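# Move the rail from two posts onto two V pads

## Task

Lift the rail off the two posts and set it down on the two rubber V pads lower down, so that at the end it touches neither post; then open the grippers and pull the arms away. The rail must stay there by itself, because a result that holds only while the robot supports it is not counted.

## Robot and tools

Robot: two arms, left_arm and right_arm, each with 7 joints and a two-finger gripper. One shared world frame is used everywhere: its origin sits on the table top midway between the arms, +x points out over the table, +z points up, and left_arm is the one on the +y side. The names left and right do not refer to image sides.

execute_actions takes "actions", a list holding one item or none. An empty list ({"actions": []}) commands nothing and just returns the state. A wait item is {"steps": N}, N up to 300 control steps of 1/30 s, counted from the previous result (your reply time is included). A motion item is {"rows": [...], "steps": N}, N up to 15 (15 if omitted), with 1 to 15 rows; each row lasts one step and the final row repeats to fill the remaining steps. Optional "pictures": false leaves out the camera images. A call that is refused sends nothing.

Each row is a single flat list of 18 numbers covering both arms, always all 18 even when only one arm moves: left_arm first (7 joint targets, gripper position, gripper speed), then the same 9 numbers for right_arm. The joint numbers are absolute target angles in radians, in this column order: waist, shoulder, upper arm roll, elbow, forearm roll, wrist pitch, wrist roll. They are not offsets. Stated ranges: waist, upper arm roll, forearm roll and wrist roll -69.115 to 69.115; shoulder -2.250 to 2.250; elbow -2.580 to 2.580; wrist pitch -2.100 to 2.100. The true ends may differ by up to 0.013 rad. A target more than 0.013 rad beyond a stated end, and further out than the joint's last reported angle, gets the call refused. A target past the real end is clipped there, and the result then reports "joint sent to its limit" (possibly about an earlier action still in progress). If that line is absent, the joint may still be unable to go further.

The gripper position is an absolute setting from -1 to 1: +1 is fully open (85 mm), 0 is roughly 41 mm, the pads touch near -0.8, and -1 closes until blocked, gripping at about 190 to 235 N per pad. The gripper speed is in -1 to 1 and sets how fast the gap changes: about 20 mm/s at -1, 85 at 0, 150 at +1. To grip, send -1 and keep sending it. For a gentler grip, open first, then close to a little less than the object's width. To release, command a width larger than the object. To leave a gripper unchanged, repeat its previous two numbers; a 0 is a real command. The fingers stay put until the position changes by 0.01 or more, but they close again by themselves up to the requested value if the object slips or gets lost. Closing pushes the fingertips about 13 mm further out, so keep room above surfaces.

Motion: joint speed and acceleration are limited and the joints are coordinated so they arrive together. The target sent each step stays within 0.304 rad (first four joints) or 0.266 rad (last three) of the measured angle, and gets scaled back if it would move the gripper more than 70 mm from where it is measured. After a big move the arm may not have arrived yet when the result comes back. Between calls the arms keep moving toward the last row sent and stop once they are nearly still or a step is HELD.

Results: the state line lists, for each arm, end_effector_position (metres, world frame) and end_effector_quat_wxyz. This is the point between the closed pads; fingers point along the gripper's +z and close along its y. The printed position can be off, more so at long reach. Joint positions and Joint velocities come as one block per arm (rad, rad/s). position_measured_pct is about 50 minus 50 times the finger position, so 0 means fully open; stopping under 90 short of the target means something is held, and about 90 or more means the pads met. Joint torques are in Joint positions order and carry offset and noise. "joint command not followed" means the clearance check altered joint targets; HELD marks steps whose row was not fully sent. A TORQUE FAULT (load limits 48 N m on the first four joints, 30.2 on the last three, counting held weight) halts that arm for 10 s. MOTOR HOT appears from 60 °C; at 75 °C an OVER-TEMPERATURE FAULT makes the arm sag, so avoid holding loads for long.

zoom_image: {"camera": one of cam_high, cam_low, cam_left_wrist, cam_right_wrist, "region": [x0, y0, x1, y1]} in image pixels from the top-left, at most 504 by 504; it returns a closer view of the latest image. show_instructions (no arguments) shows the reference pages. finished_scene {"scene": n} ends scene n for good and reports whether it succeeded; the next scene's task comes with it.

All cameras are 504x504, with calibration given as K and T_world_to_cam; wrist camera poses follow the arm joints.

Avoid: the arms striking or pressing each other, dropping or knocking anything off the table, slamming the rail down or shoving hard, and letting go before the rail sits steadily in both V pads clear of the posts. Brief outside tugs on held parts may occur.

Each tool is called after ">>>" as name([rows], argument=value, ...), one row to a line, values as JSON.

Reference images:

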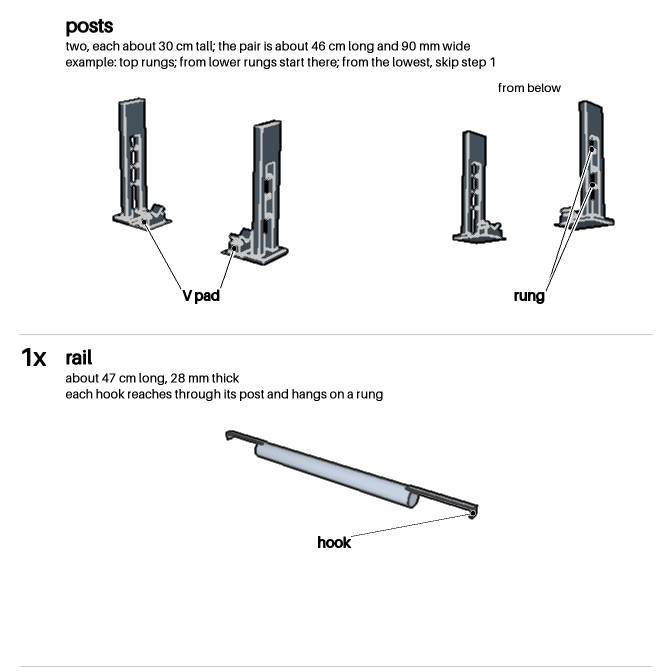

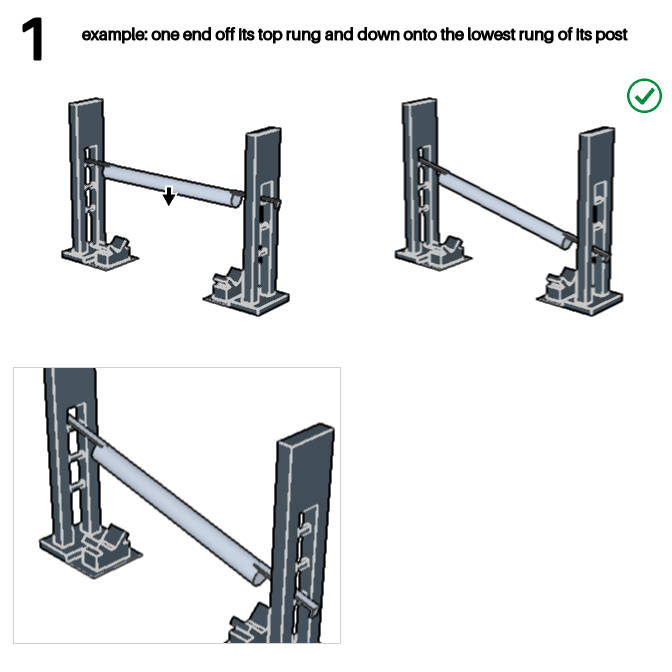

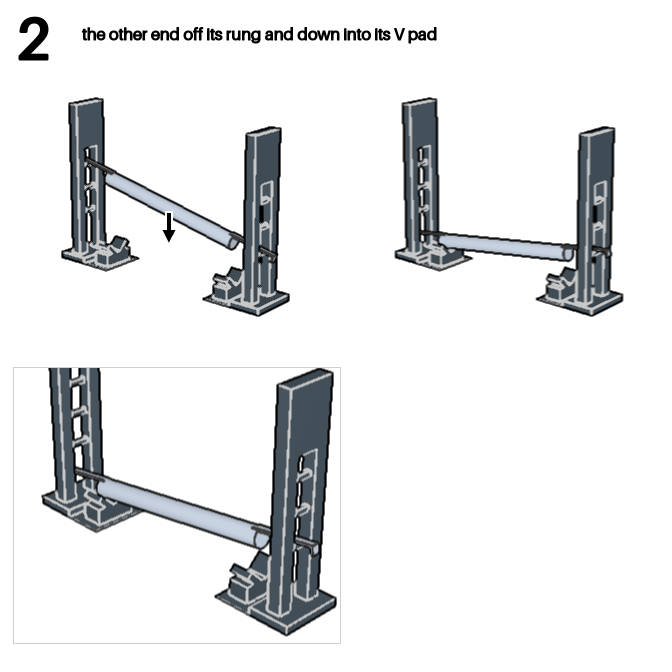

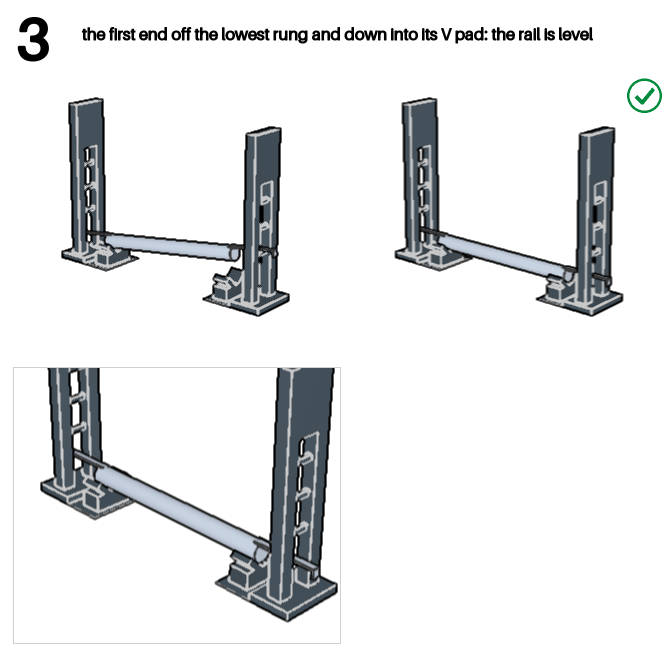

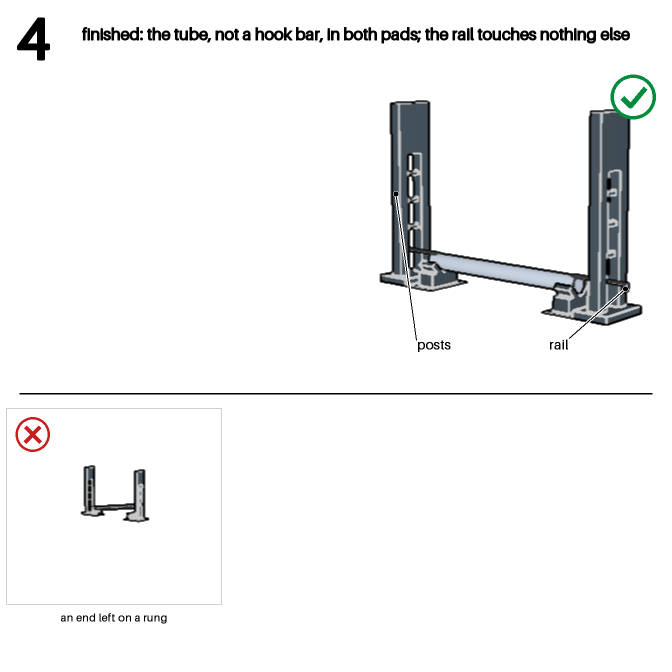

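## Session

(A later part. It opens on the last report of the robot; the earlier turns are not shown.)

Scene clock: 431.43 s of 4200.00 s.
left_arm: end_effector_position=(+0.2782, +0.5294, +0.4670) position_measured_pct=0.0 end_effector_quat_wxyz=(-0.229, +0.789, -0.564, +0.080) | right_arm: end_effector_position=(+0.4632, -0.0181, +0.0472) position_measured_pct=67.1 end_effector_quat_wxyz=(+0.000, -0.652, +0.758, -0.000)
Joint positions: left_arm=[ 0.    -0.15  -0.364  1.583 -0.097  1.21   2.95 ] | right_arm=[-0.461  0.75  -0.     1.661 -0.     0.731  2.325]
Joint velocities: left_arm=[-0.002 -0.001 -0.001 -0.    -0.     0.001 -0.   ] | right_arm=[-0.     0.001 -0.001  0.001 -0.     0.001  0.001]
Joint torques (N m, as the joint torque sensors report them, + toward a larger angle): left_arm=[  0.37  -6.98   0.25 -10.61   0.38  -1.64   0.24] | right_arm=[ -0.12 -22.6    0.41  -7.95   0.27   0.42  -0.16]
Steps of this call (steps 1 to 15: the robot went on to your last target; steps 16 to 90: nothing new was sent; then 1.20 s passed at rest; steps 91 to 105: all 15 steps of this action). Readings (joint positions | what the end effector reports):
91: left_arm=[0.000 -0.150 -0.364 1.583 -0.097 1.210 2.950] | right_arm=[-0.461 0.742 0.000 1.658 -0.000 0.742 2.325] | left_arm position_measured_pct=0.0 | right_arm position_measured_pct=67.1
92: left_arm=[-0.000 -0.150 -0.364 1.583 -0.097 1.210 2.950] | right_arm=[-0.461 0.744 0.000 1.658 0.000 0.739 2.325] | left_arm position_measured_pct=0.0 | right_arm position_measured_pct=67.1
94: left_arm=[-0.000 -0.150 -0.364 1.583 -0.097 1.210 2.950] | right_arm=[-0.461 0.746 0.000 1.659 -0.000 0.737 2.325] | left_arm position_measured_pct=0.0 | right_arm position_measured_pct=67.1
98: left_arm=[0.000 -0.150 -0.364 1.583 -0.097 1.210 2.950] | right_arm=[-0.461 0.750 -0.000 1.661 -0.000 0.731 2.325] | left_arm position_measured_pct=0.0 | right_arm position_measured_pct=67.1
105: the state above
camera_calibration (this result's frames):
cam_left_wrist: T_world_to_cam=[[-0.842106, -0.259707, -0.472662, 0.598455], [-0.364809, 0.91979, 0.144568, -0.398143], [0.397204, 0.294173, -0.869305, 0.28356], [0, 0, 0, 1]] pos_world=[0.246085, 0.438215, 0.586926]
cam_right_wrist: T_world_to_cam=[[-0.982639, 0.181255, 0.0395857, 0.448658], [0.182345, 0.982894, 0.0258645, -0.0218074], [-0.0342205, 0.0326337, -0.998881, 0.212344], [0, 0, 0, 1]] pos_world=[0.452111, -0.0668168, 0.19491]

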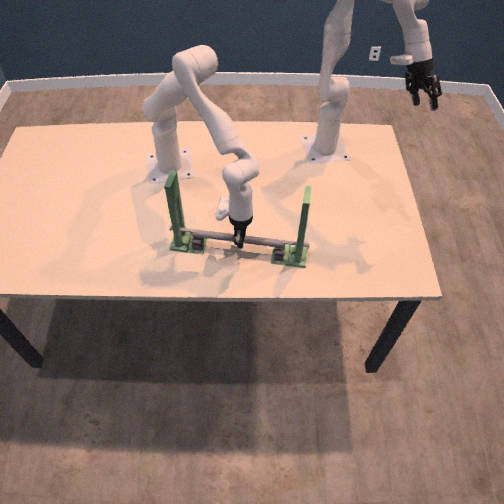

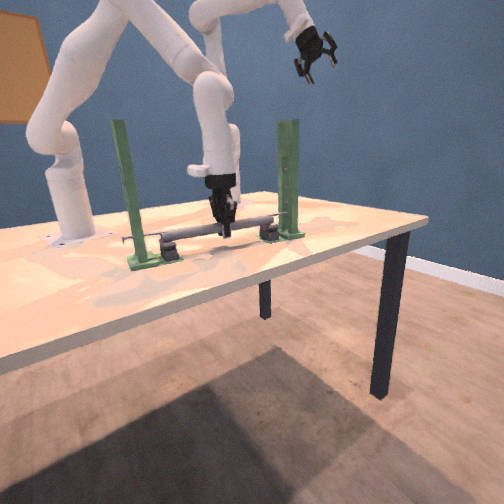

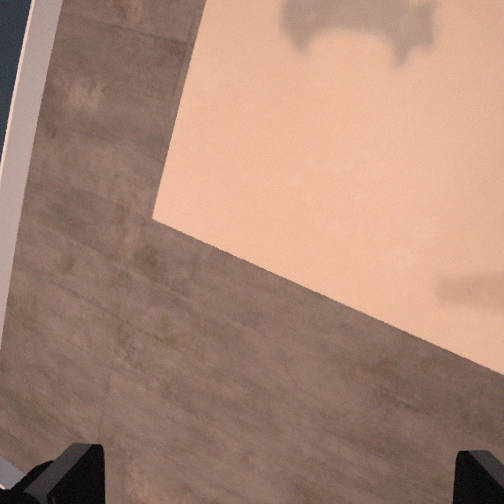

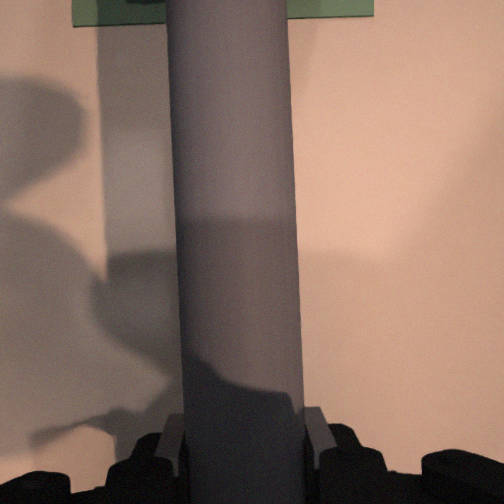

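>>> execute_actions([
  {"rows":[[0,-0.15,-0.364,1.583,-0.097,1.21,2.95,1,0.5,-0.4613,0.7527,0,1.6619,0,0.727,2.325,-1,0],[0,-0.15,-0.364,1.583,-0.097,1.21,2.95,1,0.5,-0.4613,0.7527,0,1.6619,0,0.727,2.325,-1,0],[0,-0.15,-0.364,1.583,-0.097,1.21,2.95,1,0.5,-0.4613,0.7527,0,1.6619,0,0.727,2.325,-1,0],[0,-0.15,-0.364,1.583,-0.097,1.21,2.95,1,0.5,-0.4613,0.7554,0,1.6628,0,0.7234,2.325,-1,0]],"steps":12},
])

>>> zoom_image(camera="cam_low", region=[70,140,310,280])

Scene clock: 436.03 s of 4200.00 s.
left_arm: end_effector_position=(+0.2782, +0.5294, +0.4670) position_measured_pct=0.0 end_effector_quat_wxyz=(-0.229, +0.789, -0.564, +0.080) | right_arm: end_effector_position=(+0.4632, -0.0181, +0.0442) position_measured_pct=67.1 end_effector_quat_wxyz=(+0.000, -0.652, +0.758, -0.000)
Joint positions: left_arm=[-0.    -0.15  -0.364  1.583 -0.097  1.21   2.95 ] | right_arm=[-0.461  0.755 -0.     1.663  0.     0.723  2.325]
Joint velocities: left_arm=[-0.     0.     0.001  0.    -0.     0.001 -0.   ] | right_arm=[ 0.     0.002  0.    -0.001 -0.001  0.     0.   ]
Joint torques (N m, as the joint torque sensors report them, + toward a larger angle): left_arm=[  0.05  -7.1    0.18 -10.82   0.38  -1.54   0.04] | right_arm=[ -0.22 -22.8    0.72  -7.6    0.02   0.41  -0.42]
Steps of this call (steps 1 to 15: the robot went on to your last target; steps 16 to 90: nothing new was sent; then 1.20 s passed at rest; steps 91 to 102: all 12 steps of this action). Readings (joint positions | what the end effector reports):
91: left_arm=[-0.000 -0.150 -0.364 1.583 -0.097 1.210 2.950] | right_arm=[-0.461 0.751 0.000 1.661 -0.000 0.730 2.325] | left_arm position_measured_pct=0.0 | right_arm position_measured_pct=67.1
92: left_arm=[-0.000 -0.150 -0.364 1.583 -0.097 1.210 2.950] | right_arm=[-0.461 0.751 0.000 1.661 0.000 0.729 2.325] | left_arm position_measured_pct=0.0 | right_arm position_measured_pct=67.1
94: left_arm=[-0.000 -0.150 -0.364 1.583 -0.097 1.210 2.950] | right_arm=[-0.461 0.753 0.000 1.662 -0.000 0.727 2.325] | left_arm position_measured_pct=0.0 | right_arm position_measured_pct=67.1
98: left_arm=[-0.000 -0.150 -0.364 1.583 -0.097 1.210 2.950] | right_arm=[-0.461 0.755 -0.000 1.663 -0.000 0.724 2.325] | left_arm position_measured_pct=0.0 | right_arm position_measured_pct=67.1
102: the state above
camera_calibration (this result's frames):
cam_left_wrist: T_world_to_cam=[[-0.842106, -0.259707, -0.472662, 0.598455], [-0.364809, 0.91979, 0.144568, -0.398143], [0.397205, 0.294173, -0.869305, 0.28356], [0, 0, 0, 1]] pos_world=[0.246085, 0.438215, 0.586926]
cam_right_wrist: T_world_to_cam=[[-0.98264, 0.181252, 0.0395783, 0.448751], [0.182341, 0.982895, 0.02587, -0.0216992], [-0.0342123, 0.0326377, -0.998882, 0.209352], [0, 0, 0, 1]] pos_world=[0.45208, -0.0668418, 0.191918]

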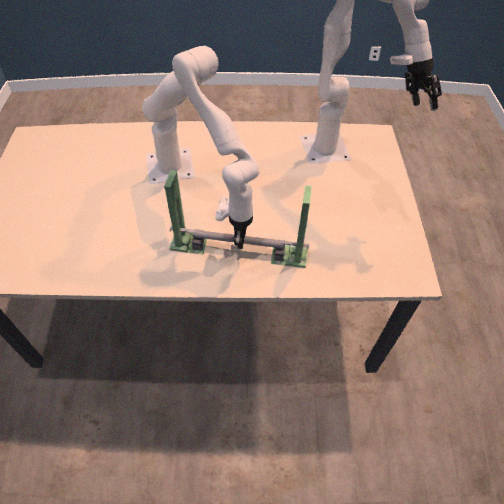

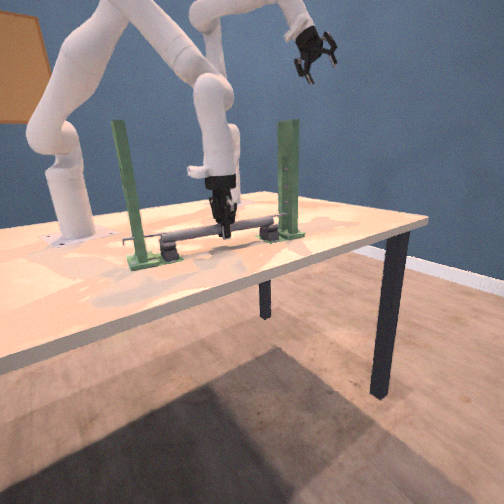

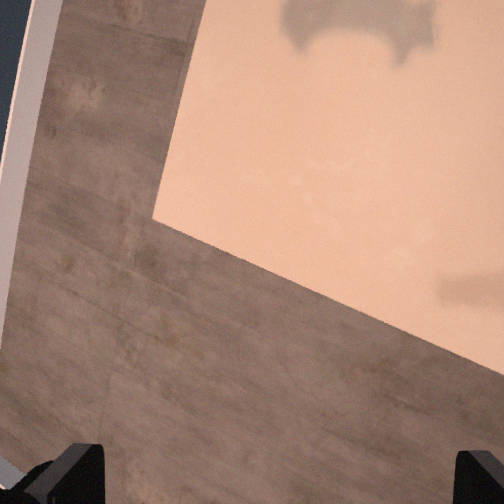

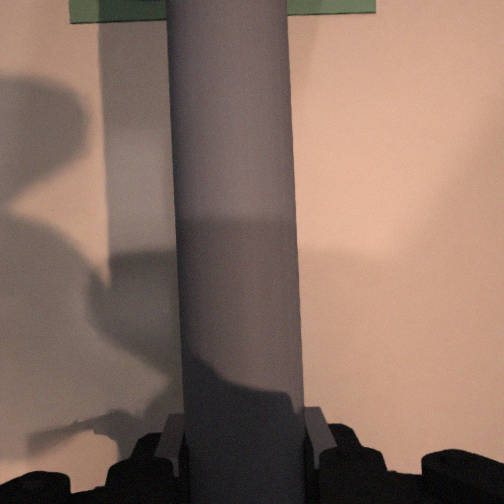

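Region (70, 140, 310, 280) of cam_low's 504x504 image, scaled by 2.100, with more detail than that image has; it fills the top 294 rows of this view, and the rest is white.

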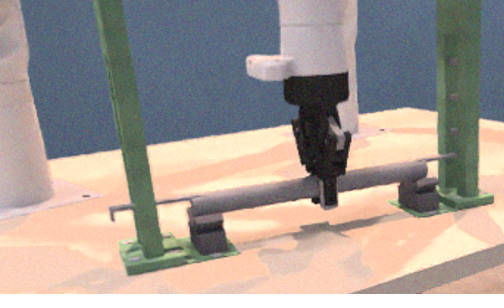

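Still loaded. 3 mm more.

>>> execute_actions([
  {"rows":[[0,-0.15,-0.364,1.583,-0.097,1.21,2.95,1,0.5,-0.4613,0.758,0,1.6637,0,0.7199,2.325,-1,0],[0,-0.15,-0.364,1.583,-0.097,1.21,2.95,1,0.5,-0.4613,0.758,0,1.6637,0,0.7199,2.325,-1,0],[0,-0.15,-0.364,1.583,-0.097,1.21,2.95,1,0.5,-0.4613,0.758,0,1.6637,0,0.7199,2.325,-1,0],[0,-0.15,-0.364,1.583,-0.097,1.21,2.95,1,0.5,-0.4613,0.7607,0,1.6646,0,0.7163,2.325,-1,0]],"steps":12},
])

>>> zoom_image(camera="cam_low", region=[70,140,310,280])

Scene clock: 439.63 s of 4200.00 s.
left_arm: end_effector_position=(+0.2782, +0.5294, +0.4670) position_measured_pct=0.0 end_effector_quat_wxyz=(-0.229, +0.789, -0.564, +0.080) | right_arm: end_effector_position=(+0.4631, -0.0181, +0.0412) position_measured_pct=67.1 end_effector_quat_wxyz=(+0.000, -0.652, +0.758, -0.000)
Joint positions: left_arm=[-0.    -0.15  -0.364  1.583 -0.097  1.21   2.95 ] | right_arm=[-0.461  0.761 -0.     1.665  0.     0.716  2.325]
Joint velocities: left_arm=[-0.001  0.    -0.     0.     0.001 -0.     0.   ] | right_arm=[-0.     0.    -0.     0.003  0.     0.002 -0.   ]
Joint torques (N m, as the joint torque sensors report them, + toward a larger angle): left_arm=[  0.05  -7.19  -0.11 -10.95   0.37  -1.7    0.1 ] | right_arm=[ -0.22 -22.44   0.34  -7.68   0.14   0.46  -0.21]
Steps of this call (steps 1 to 15: the robot went on to your last target; steps 16 to 90: nothing new was sent; then 0.20 s passed at rest; steps 91 to 102: all 12 steps of this action). Readings (joint positions | what the end effector reports):
91: left_arm=[0.000 -0.150 -0.364 1.583 -0.097 1.210 2.950] | right_arm=[-0.461 0.756 0.000 1.663 -0.000 0.723 2.325] | left_arm position_measured_pct=0.0 | right_arm position_measured_pct=67.1
92: left_arm=[-0.000 -0.150 -0.364 1.583 -0.097 1.210 2.950] | right_arm=[-0.461 0.757 0.000 1.663 0.000 0.722 2.325] | left_arm position_measured_pct=0.0 | right_arm position_measured_pct=67.1
94: left_arm=[-0.000 -0.150 -0.364 1.583 -0.097 1.210 2.950] | right_arm=[-0.461 0.758 0.000 1.664 -0.000 0.720 2.325] | left_arm position_measured_pct=0.0 | right_arm position_measured_pct=67.1
98: left_arm=[0.000 -0.150 -0.364 1.583 -0.097 1.210 2.950] | right_arm=[-0.461 0.760 -0.000 1.665 -0.000 0.717 2.325] | left_arm position_measured_pct=0.0 | right_arm position_measured_pct=67.1
102: the state above
camera_calibration (this result's frames):
cam_left_wrist: T_world_to_cam=[[-0.842106, -0.259707, -0.472662, 0.598455], [-0.364809, 0.91979, 0.144568, -0.398143], [0.397205, 0.294173, -0.869305, 0.28356], [0, 0, 0, 1]] pos_world=[0.246085, 0.438215, 0.586926]
cam_right_wrist: T_world_to_cam=[[-0.98264, 0.181252, 0.0395784, 0.448831], [0.182341, 0.982895, 0.0258699, -0.0215774], [-0.0342124, 0.0326376, -0.998882, 0.20635], [0, 0, 0, 1]] pos_world=[0.452034, -0.066878, 0.188913]

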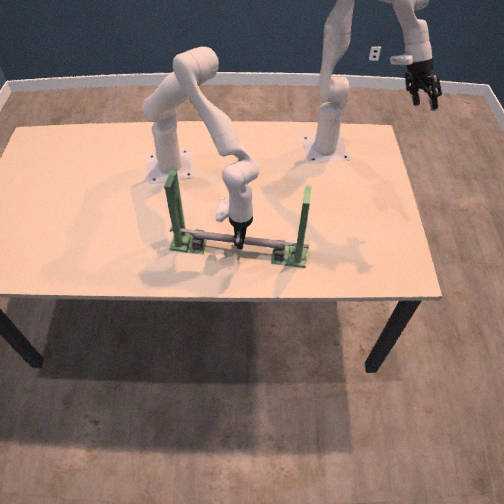

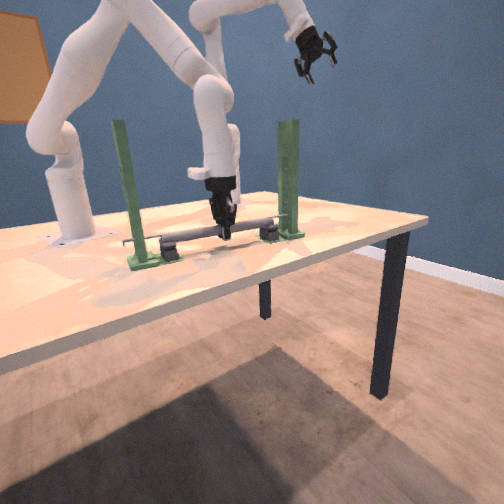

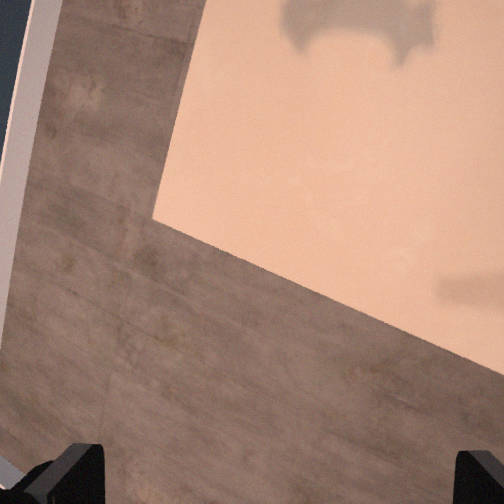

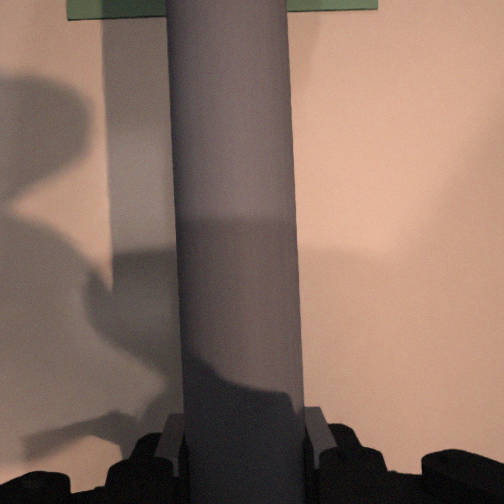

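Region (70, 140, 310, 280) of cam_low's 504x504 image, scaled by 2.100, with more detail than that image has; it fills the top 294 rows of this view, and the rest is white.

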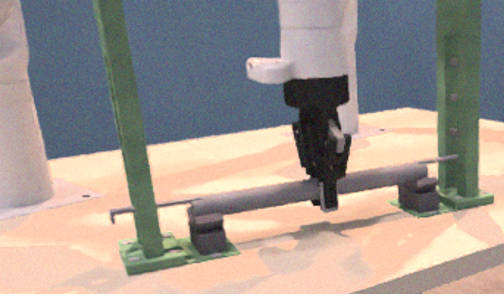

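>>> execute_actions([
  {"rows":[[0,-0.15,-0.364,1.583,-0.097,1.21,2.95,1,0.5,-0.4613,0.7633,0,1.6655,0,0.7128,2.325,-1,0],[0,-0.15,-0.364,1.583,-0.097,1.21,2.95,1,0.5,-0.4613,0.7633,0,1.6655,0,0.7128,2.325,-1,0],[0,-0.15,-0.364,1.583,-0.097,1.21,2.95,1,0.5,-0.4613,0.7633,0,1.6655,0,0.7128,2.325,-1,0],[0,-0.15,-0.364,1.583,-0.097,1.21,2.95,1,0.5,-0.4613,0.766,0,1.6664,0,0.7092,2.325,-1,0]],"steps":12},
])

>>> zoom_image(camera="cam_low", region=[70,140,310,280])

Scene clock: 443.07 s of 4200.00 s.
left_arm: end_effector_position=(+0.2782, +0.5294, +0.4670) position_measured_pct=0.0 end_effector_quat_wxyz=(-0.229, +0.789, -0.564, +0.080) | right_arm: end_effector_position=(+0.4631, -0.0182, +0.0382) position_measured_pct=67.1 end_effector_quat_wxyz=(+0.000, -0.652, +0.758, -0.000)
Joint positions: left_arm=[-0.    -0.15  -0.364  1.583 -0.097  1.21   2.95 ] | right_arm=[-0.461  0.766 -0.     1.666  0.     0.709  2.325]
Joint velocities: left_arm=[ 0.     0.    -0.001  0.     0.001 -0.001  0.001] | right_arm=[ 0.001  0.001  0.001  0.001 -0.001  0.001  0.001]
Joint torques (N m, as the joint torque sensors report them, + toward a larger angle): left_arm=[  0.4   -7.01   0.01 -10.67   0.45  -1.56   0.19] | right_arm=[ -0.41 -23.12   0.6   -7.52   0.18   0.46  -0.28]
Steps of this call (steps 1 to 15: the robot went on to your last target; steps 16 to 90: nothing new was sent; then 0.03 s passed at rest; steps 91 to 102: all 12 steps of this action). Readings (joint positions | what the end effector reports):
91: left_arm=[-0.000 -0.150 -0.364 1.583 -0.097 1.210 2.950] | right_arm=[-0.461 0.761 0.000 1.665 -0.000 0.716 2.325] | left_arm position_measured_pct=0.0 | right_arm position_measured_pct=67.1
92: left_arm=[-0.000 -0.150 -0.364 1.583 -0.097 1.210 2.950] | right_arm=[-0.461 0.762 0.000 1.665 0.000 0.715 2.325] | left_arm position_measured_pct=0.0 | right_arm position_measured_pct=67.1
94: left_arm=[0.000 -0.150 -0.364 1.583 -0.097 1.210 2.950] | right_arm=[-0.461 0.763 0.000 1.665 -0.000 0.713 2.325] | left_arm position_measured_pct=0.0 | right_arm position_measured_pct=67.1
98: left_arm=[-0.000 -0.150 -0.364 1.583 -0.097 1.210 2.950] | right_arm=[-0.461 0.766 -0.000 1.666 -0.000 0.710 2.325] | left_arm position_measured_pct=0.0 | right_arm position_measured_pct=67.1
102: the state above
camera_calibration (this result's frames):
cam_left_wrist: T_world_to_cam=[[-0.842106, -0.259707, -0.472662, 0.598455], [-0.364809, 0.91979, 0.144568, -0.398143], [0.397205, 0.294173, -0.869305, 0.28356], [0, 0, 0, 1]] pos_world=[0.246085, 0.438215, 0.586926]
cam_right_wrist: T_world_to_cam=[[-0.98264, 0.181252, 0.0395787, 0.448899], [0.182341, 0.982895, 0.0258695, -0.0214416], [-0.0342128, 0.0326372, -0.998882, 0.203352], [0, 0, 0, 1]] pos_world=[0.451973, -0.0669258, 0.185912]

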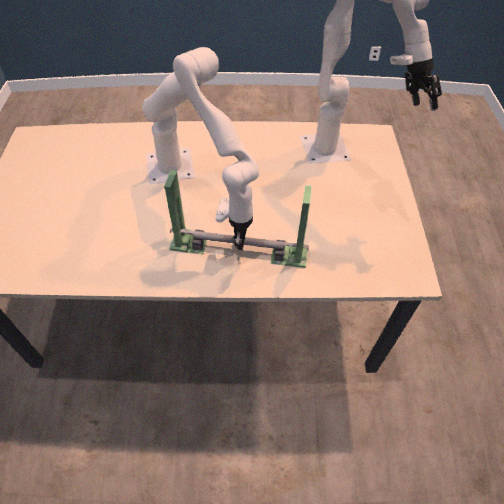

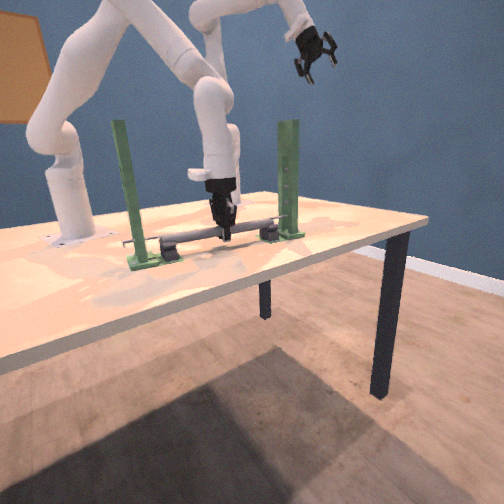

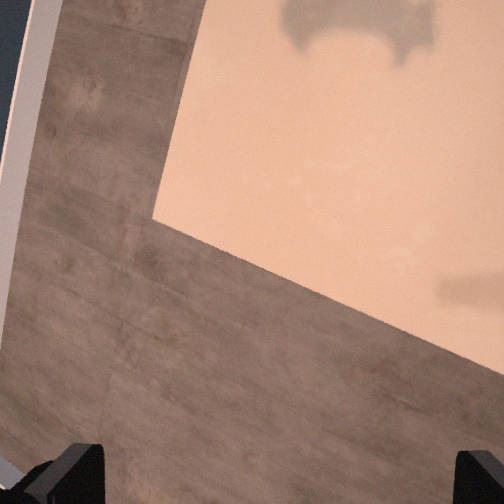

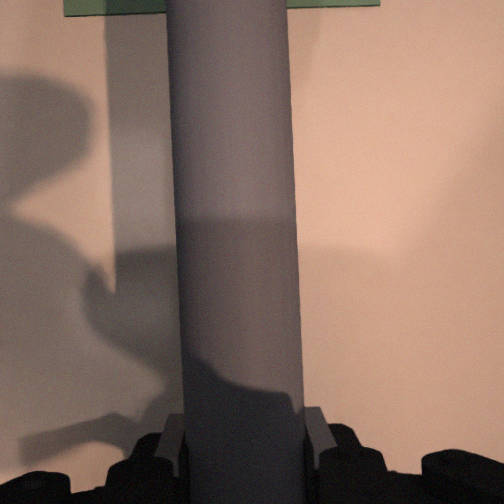

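Region (70, 140, 310, 280) of cam_low's 504x504 image, scaled by 2.100, with more detail than that image has; it fills the top 294 rows of this view, and the rest is white.

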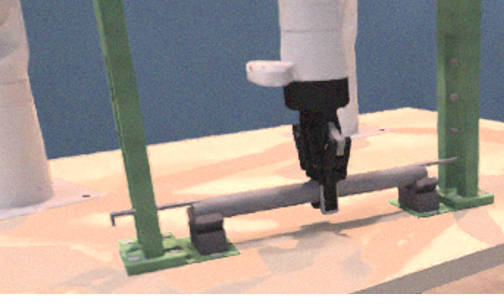

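>>> execute_actions([
  {"rows":[[0,-0.15,-0.364,1.583,-0.097,1.21,2.95,1,0.5,-0.4613,0.7686,0,1.6673,0,0.7057,2.325,-1,0],[0,-0.15,-0.364,1.583,-0.097,1.21,2.95,1,0.5,-0.4613,0.7686,0,1.6673,0,0.7057,2.325,-1,0],[0,-0.15,-0.364,1.583,-0.097,1.21,2.95,1,0.5,-0.4613,0.7686,0,1.6673,0,0.7057,2.325,-1,0],[0,-0.15,-0.364,1.583,-0.097,1.21,2.95,1,0.5,-0.4613,0.7713,0,1.6682,0,0.7021,2.325,-1,0]],"steps":12},
])

>>> zoom_image(camera="cam_low", region=[70,140,310,280])

Scene clock: 446.53 s of 4200.00 s.
left_arm: end_effector_position=(+0.2782, +0.5294, +0.4670) position_measured_pct=0.0 end_effector_quat_wxyz=(-0.229, +0.789, -0.564, +0.080) | right_arm: end_effector_position=(+0.4634, -0.0183, +0.0354) position_measured_pct=67.1 end_effector_quat_wxyz=(+0.000, -0.652, +0.758, -0.000)
Joint positions: left_arm=[-0.    -0.15  -0.364  1.583 -0.097  1.21   2.95 ] | right_arm=[-0.461  0.771  0.     1.668  0.     0.702  2.325]
Joint velocities: left_arm=[ 0.001  0.     0.     0.    -0.     0.001 -0.   ] | right_arm=[-0.     0.002  0.001 -0.    -0.     0.    -0.   ]
Joint torques (N m, as the joint torque sensors report them, + toward a larger angle): left_arm=[  0.18  -7.15   0.2  -10.71   0.36  -1.61   0.03] | right_arm=[ -0.49 -22.11   0.02  -7.3    0.37   0.42  -0.24]
Steps of this call (steps 1 to 15: the robot went on to your last target; steps 16 to 90: nothing new was sent; then 0.07 s passed at rest; steps 91 to 102: all 12 steps of this action). Readings (joint positions | what the end effector reports):
91: left_arm=[0.000 -0.150 -0.364 1.583 -0.097 1.210 2.950] | right_arm=[-0.461 0.766 0.000 1.666 -0.000 0.709 2.325] | left_arm position_measured_pct=0.0 | right_arm position_measured_pct=67.1
92: left_arm=[-0.000 -0.150 -0.364 1.583 -0.097 1.210 2.950] | right_arm=[-0.461 0.767 0.000 1.667 0.000 0.707 2.325] | left_arm position_measured_pct=0.0 | right_arm position_measured_pct=67.1
94: left_arm=[-0.000 -0.150 -0.364 1.583 -0.097 1.210 2.950] | right_arm=[-0.461 0.769 0.000 1.667 -0.000 0.706 2.325] | left_arm position_measured_pct=0.0 | right_arm position_measured_pct=67.1
98: left_arm=[-0.000 -0.150 -0.364 1.583 -0.097 1.210 2.950] | right_arm=[-0.461 0.771 0.000 1.668 0.000 0.702 2.325] | left_arm position_measured_pct=0.0 | right_arm position_measured_pct=67.1
102: the state above
camera_calibration (this result's frames):
cam_left_wrist: T_world_to_cam=[[-0.842106, -0.259707, -0.472662, 0.598455], [-0.364809, 0.91979, 0.144568, -0.398143], [0.397205, 0.294173, -0.869305, 0.28356], [0, 0, 0, 1]] pos_world=[0.246085, 0.438215, 0.586926]
cam_right_wrist: T_world_to_cam=[[-0.982637, 0.181426, 0.0388514, 0.449341], [0.182506, 0.982853, 0.0262973, -0.0214521], [-0.0334142, 0.0329313, -0.998899, 0.200222], [0, 0, 0, 1]] pos_world=[0.452144, -0.0670314, 0.183109]

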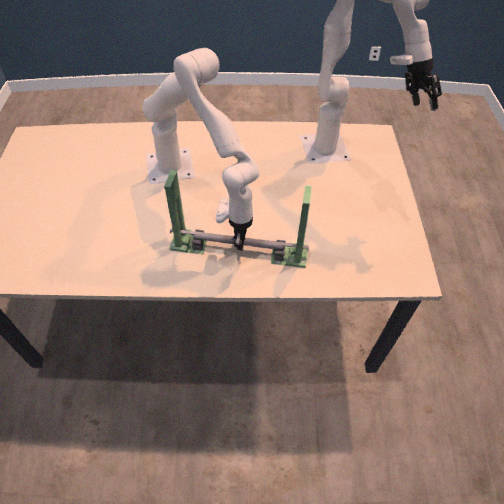

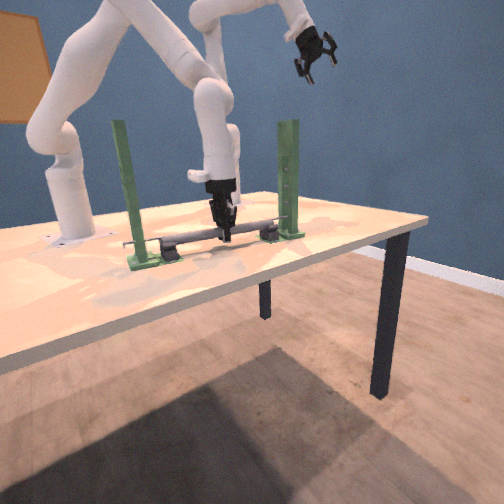

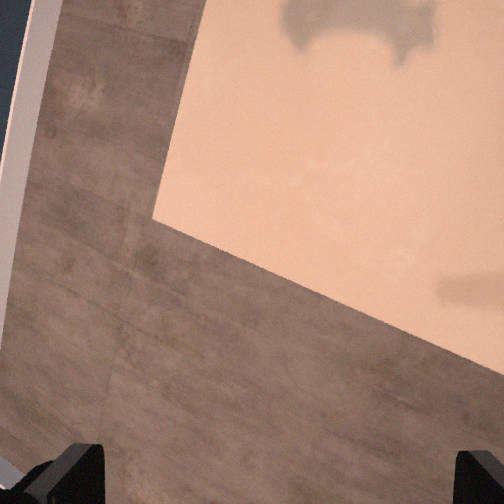

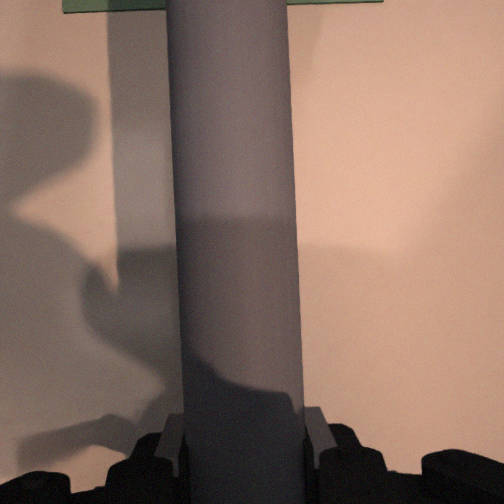

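Region (70, 140, 310, 280) of cam_low's 504x504 image, scaled by 2.100, with more detail than that image has; it fills the top 294 rows of this view, and the rest is white.

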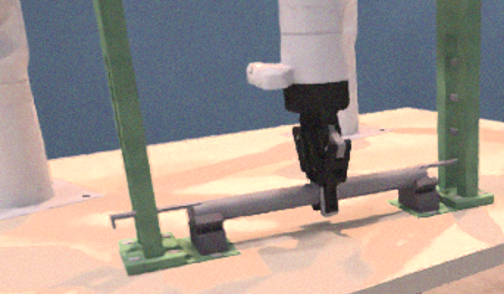

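>>> execute_actions([
  {"rows":[[0,-0.15,-0.364,1.583,-0.097,1.21,2.95,1,0.5,-0.4613,0.774,0,1.6691,0,0.6986,2.325,-1,0]],"steps":10},
], pictures=false)

Scene clock: 448.53 s of 4200.00 s.
left_arm: end_effector_position=(+0.2782, +0.5294, +0.4670) position_measured_pct=0.0 end_effector_quat_wxyz=(-0.229, +0.789, -0.564, +0.080) | right_arm: end_effector_position=(+0.4641, -0.0184, +0.0342) position_measured_pct=67.1 end_effector_quat_wxyz=(+0.001, -0.651, +0.759, -0.000)
Joint positions: left_arm=[-0.    -0.15  -0.364  1.583 -0.097  1.21   2.95 ] | right_arm=[-0.461  0.773  0.001  1.668  0.     0.698  2.325]
Joint velocities: left_arm=[ 0.001  0.    -0.    -0.    -0.    -0.    -0.   ] | right_arm=[-0.     0.002 -0.001  0.    -0.002  0.001 -0.   ]
Joint torques (N m, as the joint torque sensors report them, + toward a larger angle): left_arm=[  0.29  -7.06   0.18 -10.83   0.52  -1.56   0.2 ] | right_arm=[ -0.81 -18.92  -0.48  -5.13   0.14   0.82  -0.11]
Steps of this call (steps 1 to 15: the robot went on to your last target; steps 16 to 50: nothing new was sent; steps 51 to 60: all 10 steps of this action). Readings (joint positions | what the end effector reports):
51: left_arm=[0.000 -0.150 -0.364 1.583 -0.097 1.210 2.950] | right_arm=[-0.461 0.772 0.000 1.668 0.000 0.701 2.325] | left_arm position_measured_pct=0.0 | right_arm position_measured_pct=67.1
52: left_arm=[-0.000 -0.150 -0.364 1.583 -0.097 1.210 2.950] | right_arm=[-0.461 0.772 0.000 1.668 0.000 0.700 2.325] | left_arm position_measured_pct=0.0 | right_arm position_measured_pct=67.1
54: left_arm=[0.000 -0.150 -0.364 1.583 -0.097 1.210 2.950] | right_arm=[-0.461 0.773 0.001 1.668 0.000 0.699 2.325] | left_arm position_measured_pct=0.0 | right_arm position_measured_pct=67.1
58: left_arm=[-0.000 -0.150 -0.364 1.583 -0.097 1.210 2.950] | right_arm=[-0.461 0.773 0.001 1.668 0.000 0.698 2.325] | left_arm position_measured_pct=0.0 | right_arm position_measured_pct=67.1
60: the state above

Seated. Release.

>>> execute_actions([
  {"rows":[[0,-0.15,-0.364,1.583,-0.097,1.21,2.95,1,0.5,-0.4613,0.773,0,1.668,0,0.699,2.325,0.2,-0.3]],"steps":15},
])

>>> zoom_image(camera="cam_low", region=[70,140,310,280])

Scene clock: 451.03 s of 4200.00 s.
left_arm: end_effector_position=(+0.2782, +0.5294, +0.4670) position_measured_pct=0.0 end_effector_quat_wxyz=(-0.229, +0.789, -0.564, +0.080) | right_arm: end_effector_position=(+0.4635, -0.0179, +0.0344) position_measured_pct=40.9 end_effector_quat_wxyz=(+0.001, -0.652, +0.758, -0.000)
Joint positions: left_arm=[ 0.    -0.15  -0.364  1.583 -0.097  1.21   2.95 ] | right_arm=[-0.461  0.773 -0.     1.668  0.     0.699  2.325]
Joint velocities: left_arm=[ 0.001  0.     0.001  0.    -0.    -0.    -0.   ] | right_arm=[-0.     0.001  0.    -0.001  0.001 -0.001  0.   ]
Joint torques (N m, as the joint torque sensors report them, + toward a larger angle): left_arm=[  0.15  -7.03   0.35 -10.61   0.26  -1.66   0.09] | right_arm=[ -0.19 -19.09   0.27  -5.96   0.22   0.36  -0.28]
Steps of this call (steps 1 to 15: the robot went on to your last target; steps 16 to 60: nothing new was sent; steps 61 to 75: all 15 steps of this action). Readings (joint positions | what the end effector reports):
61: left_arm=[-0.000 -0.150 -0.364 1.583 -0.097 1.210 2.950] | right_arm=[-0.461 0.773 0.001 1.668 0.000 0.698 2.325] | left_arm position_measured_pct=0.0 | right_arm position_measured_pct=67.1
62: left_arm=[-0.000 -0.150 -0.364 1.583 -0.097 1.210 2.950] | right_arm=[-0.461 0.773 0.001 1.668 0.000 0.698 2.325] | left_arm position_measured_pct=0.0 | right_arm position_measured_pct=67.1
64: left_arm=[0.000 -0.150 -0.364 1.583 -0.097 1.210 2.950] | right_arm=[-0.461 0.774 0.000 1.668 0.000 0.698 2.325] | left_arm position_measured_pct=0.0 | right_arm position_measured_pct=63.5
68: left_arm=[-0.000 -0.150 -0.364 1.583 -0.097 1.210 2.950] | right_arm=[-0.461 0.773 -0.000 1.668 -0.000 0.699 2.325] | left_arm position_measured_pct=0.0 | right_arm position_measured_pct=54.8
75: the state above
camera_calibration (this result's frames):
cam_left_wrist: T_world_to_cam=[[-0.842106, -0.259707, -0.472662, 0.598455], [-0.364809, 0.91979, 0.144568, -0.398143], [0.397205, 0.294173, -0.869305, 0.28356], [0, 0, 0, 1]] pos_world=[0.246085, 0.438215, 0.586926]
cam_right_wrist: T_world_to_cam=[[-0.982683, 0.181234, 0.0385686, 0.449467], [0.182328, 0.982866, 0.0270191, -0.0217747], [-0.033011, 0.0335834, -0.998891, 0.198971], [0, 0, 0, 1]] pos_world=[0.452223, -0.0667393, 0.182003]

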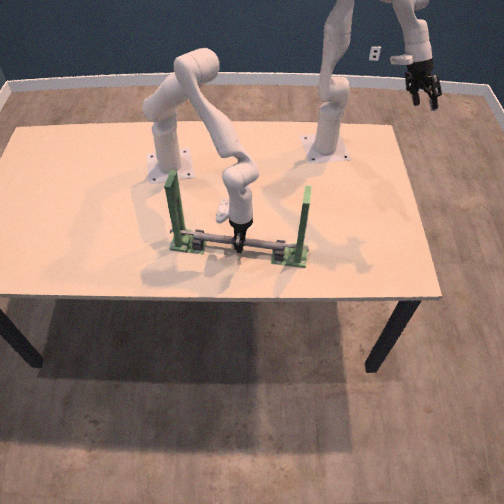

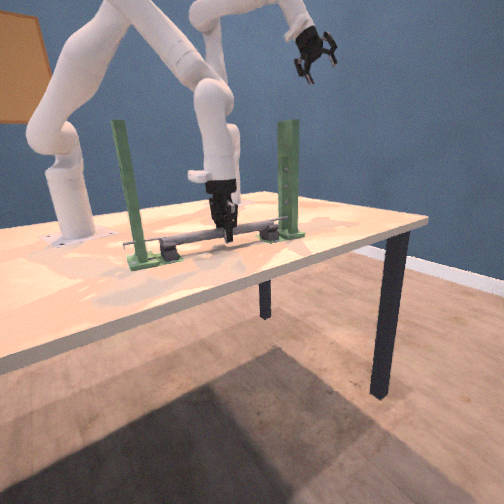

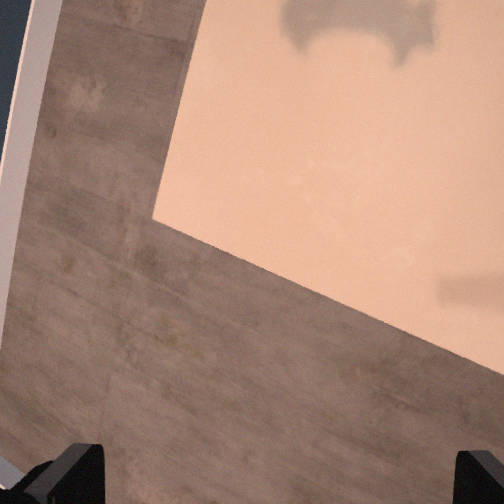

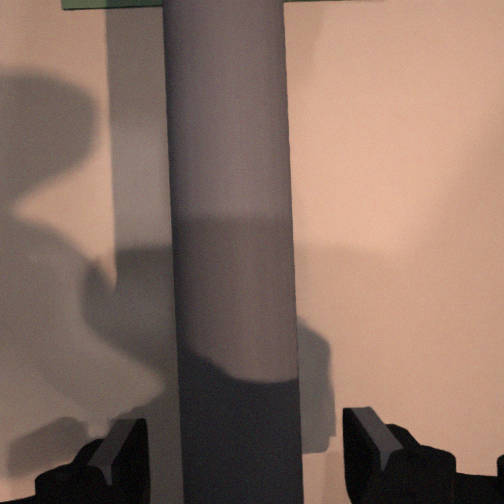

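Region (70, 140, 310, 280) of cam_low's 504x504 image, scaled by 2.100, with more detail than that image has; it fills the top 294 rows of this view, and the rest is white.

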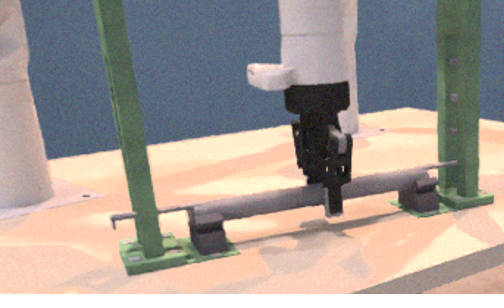

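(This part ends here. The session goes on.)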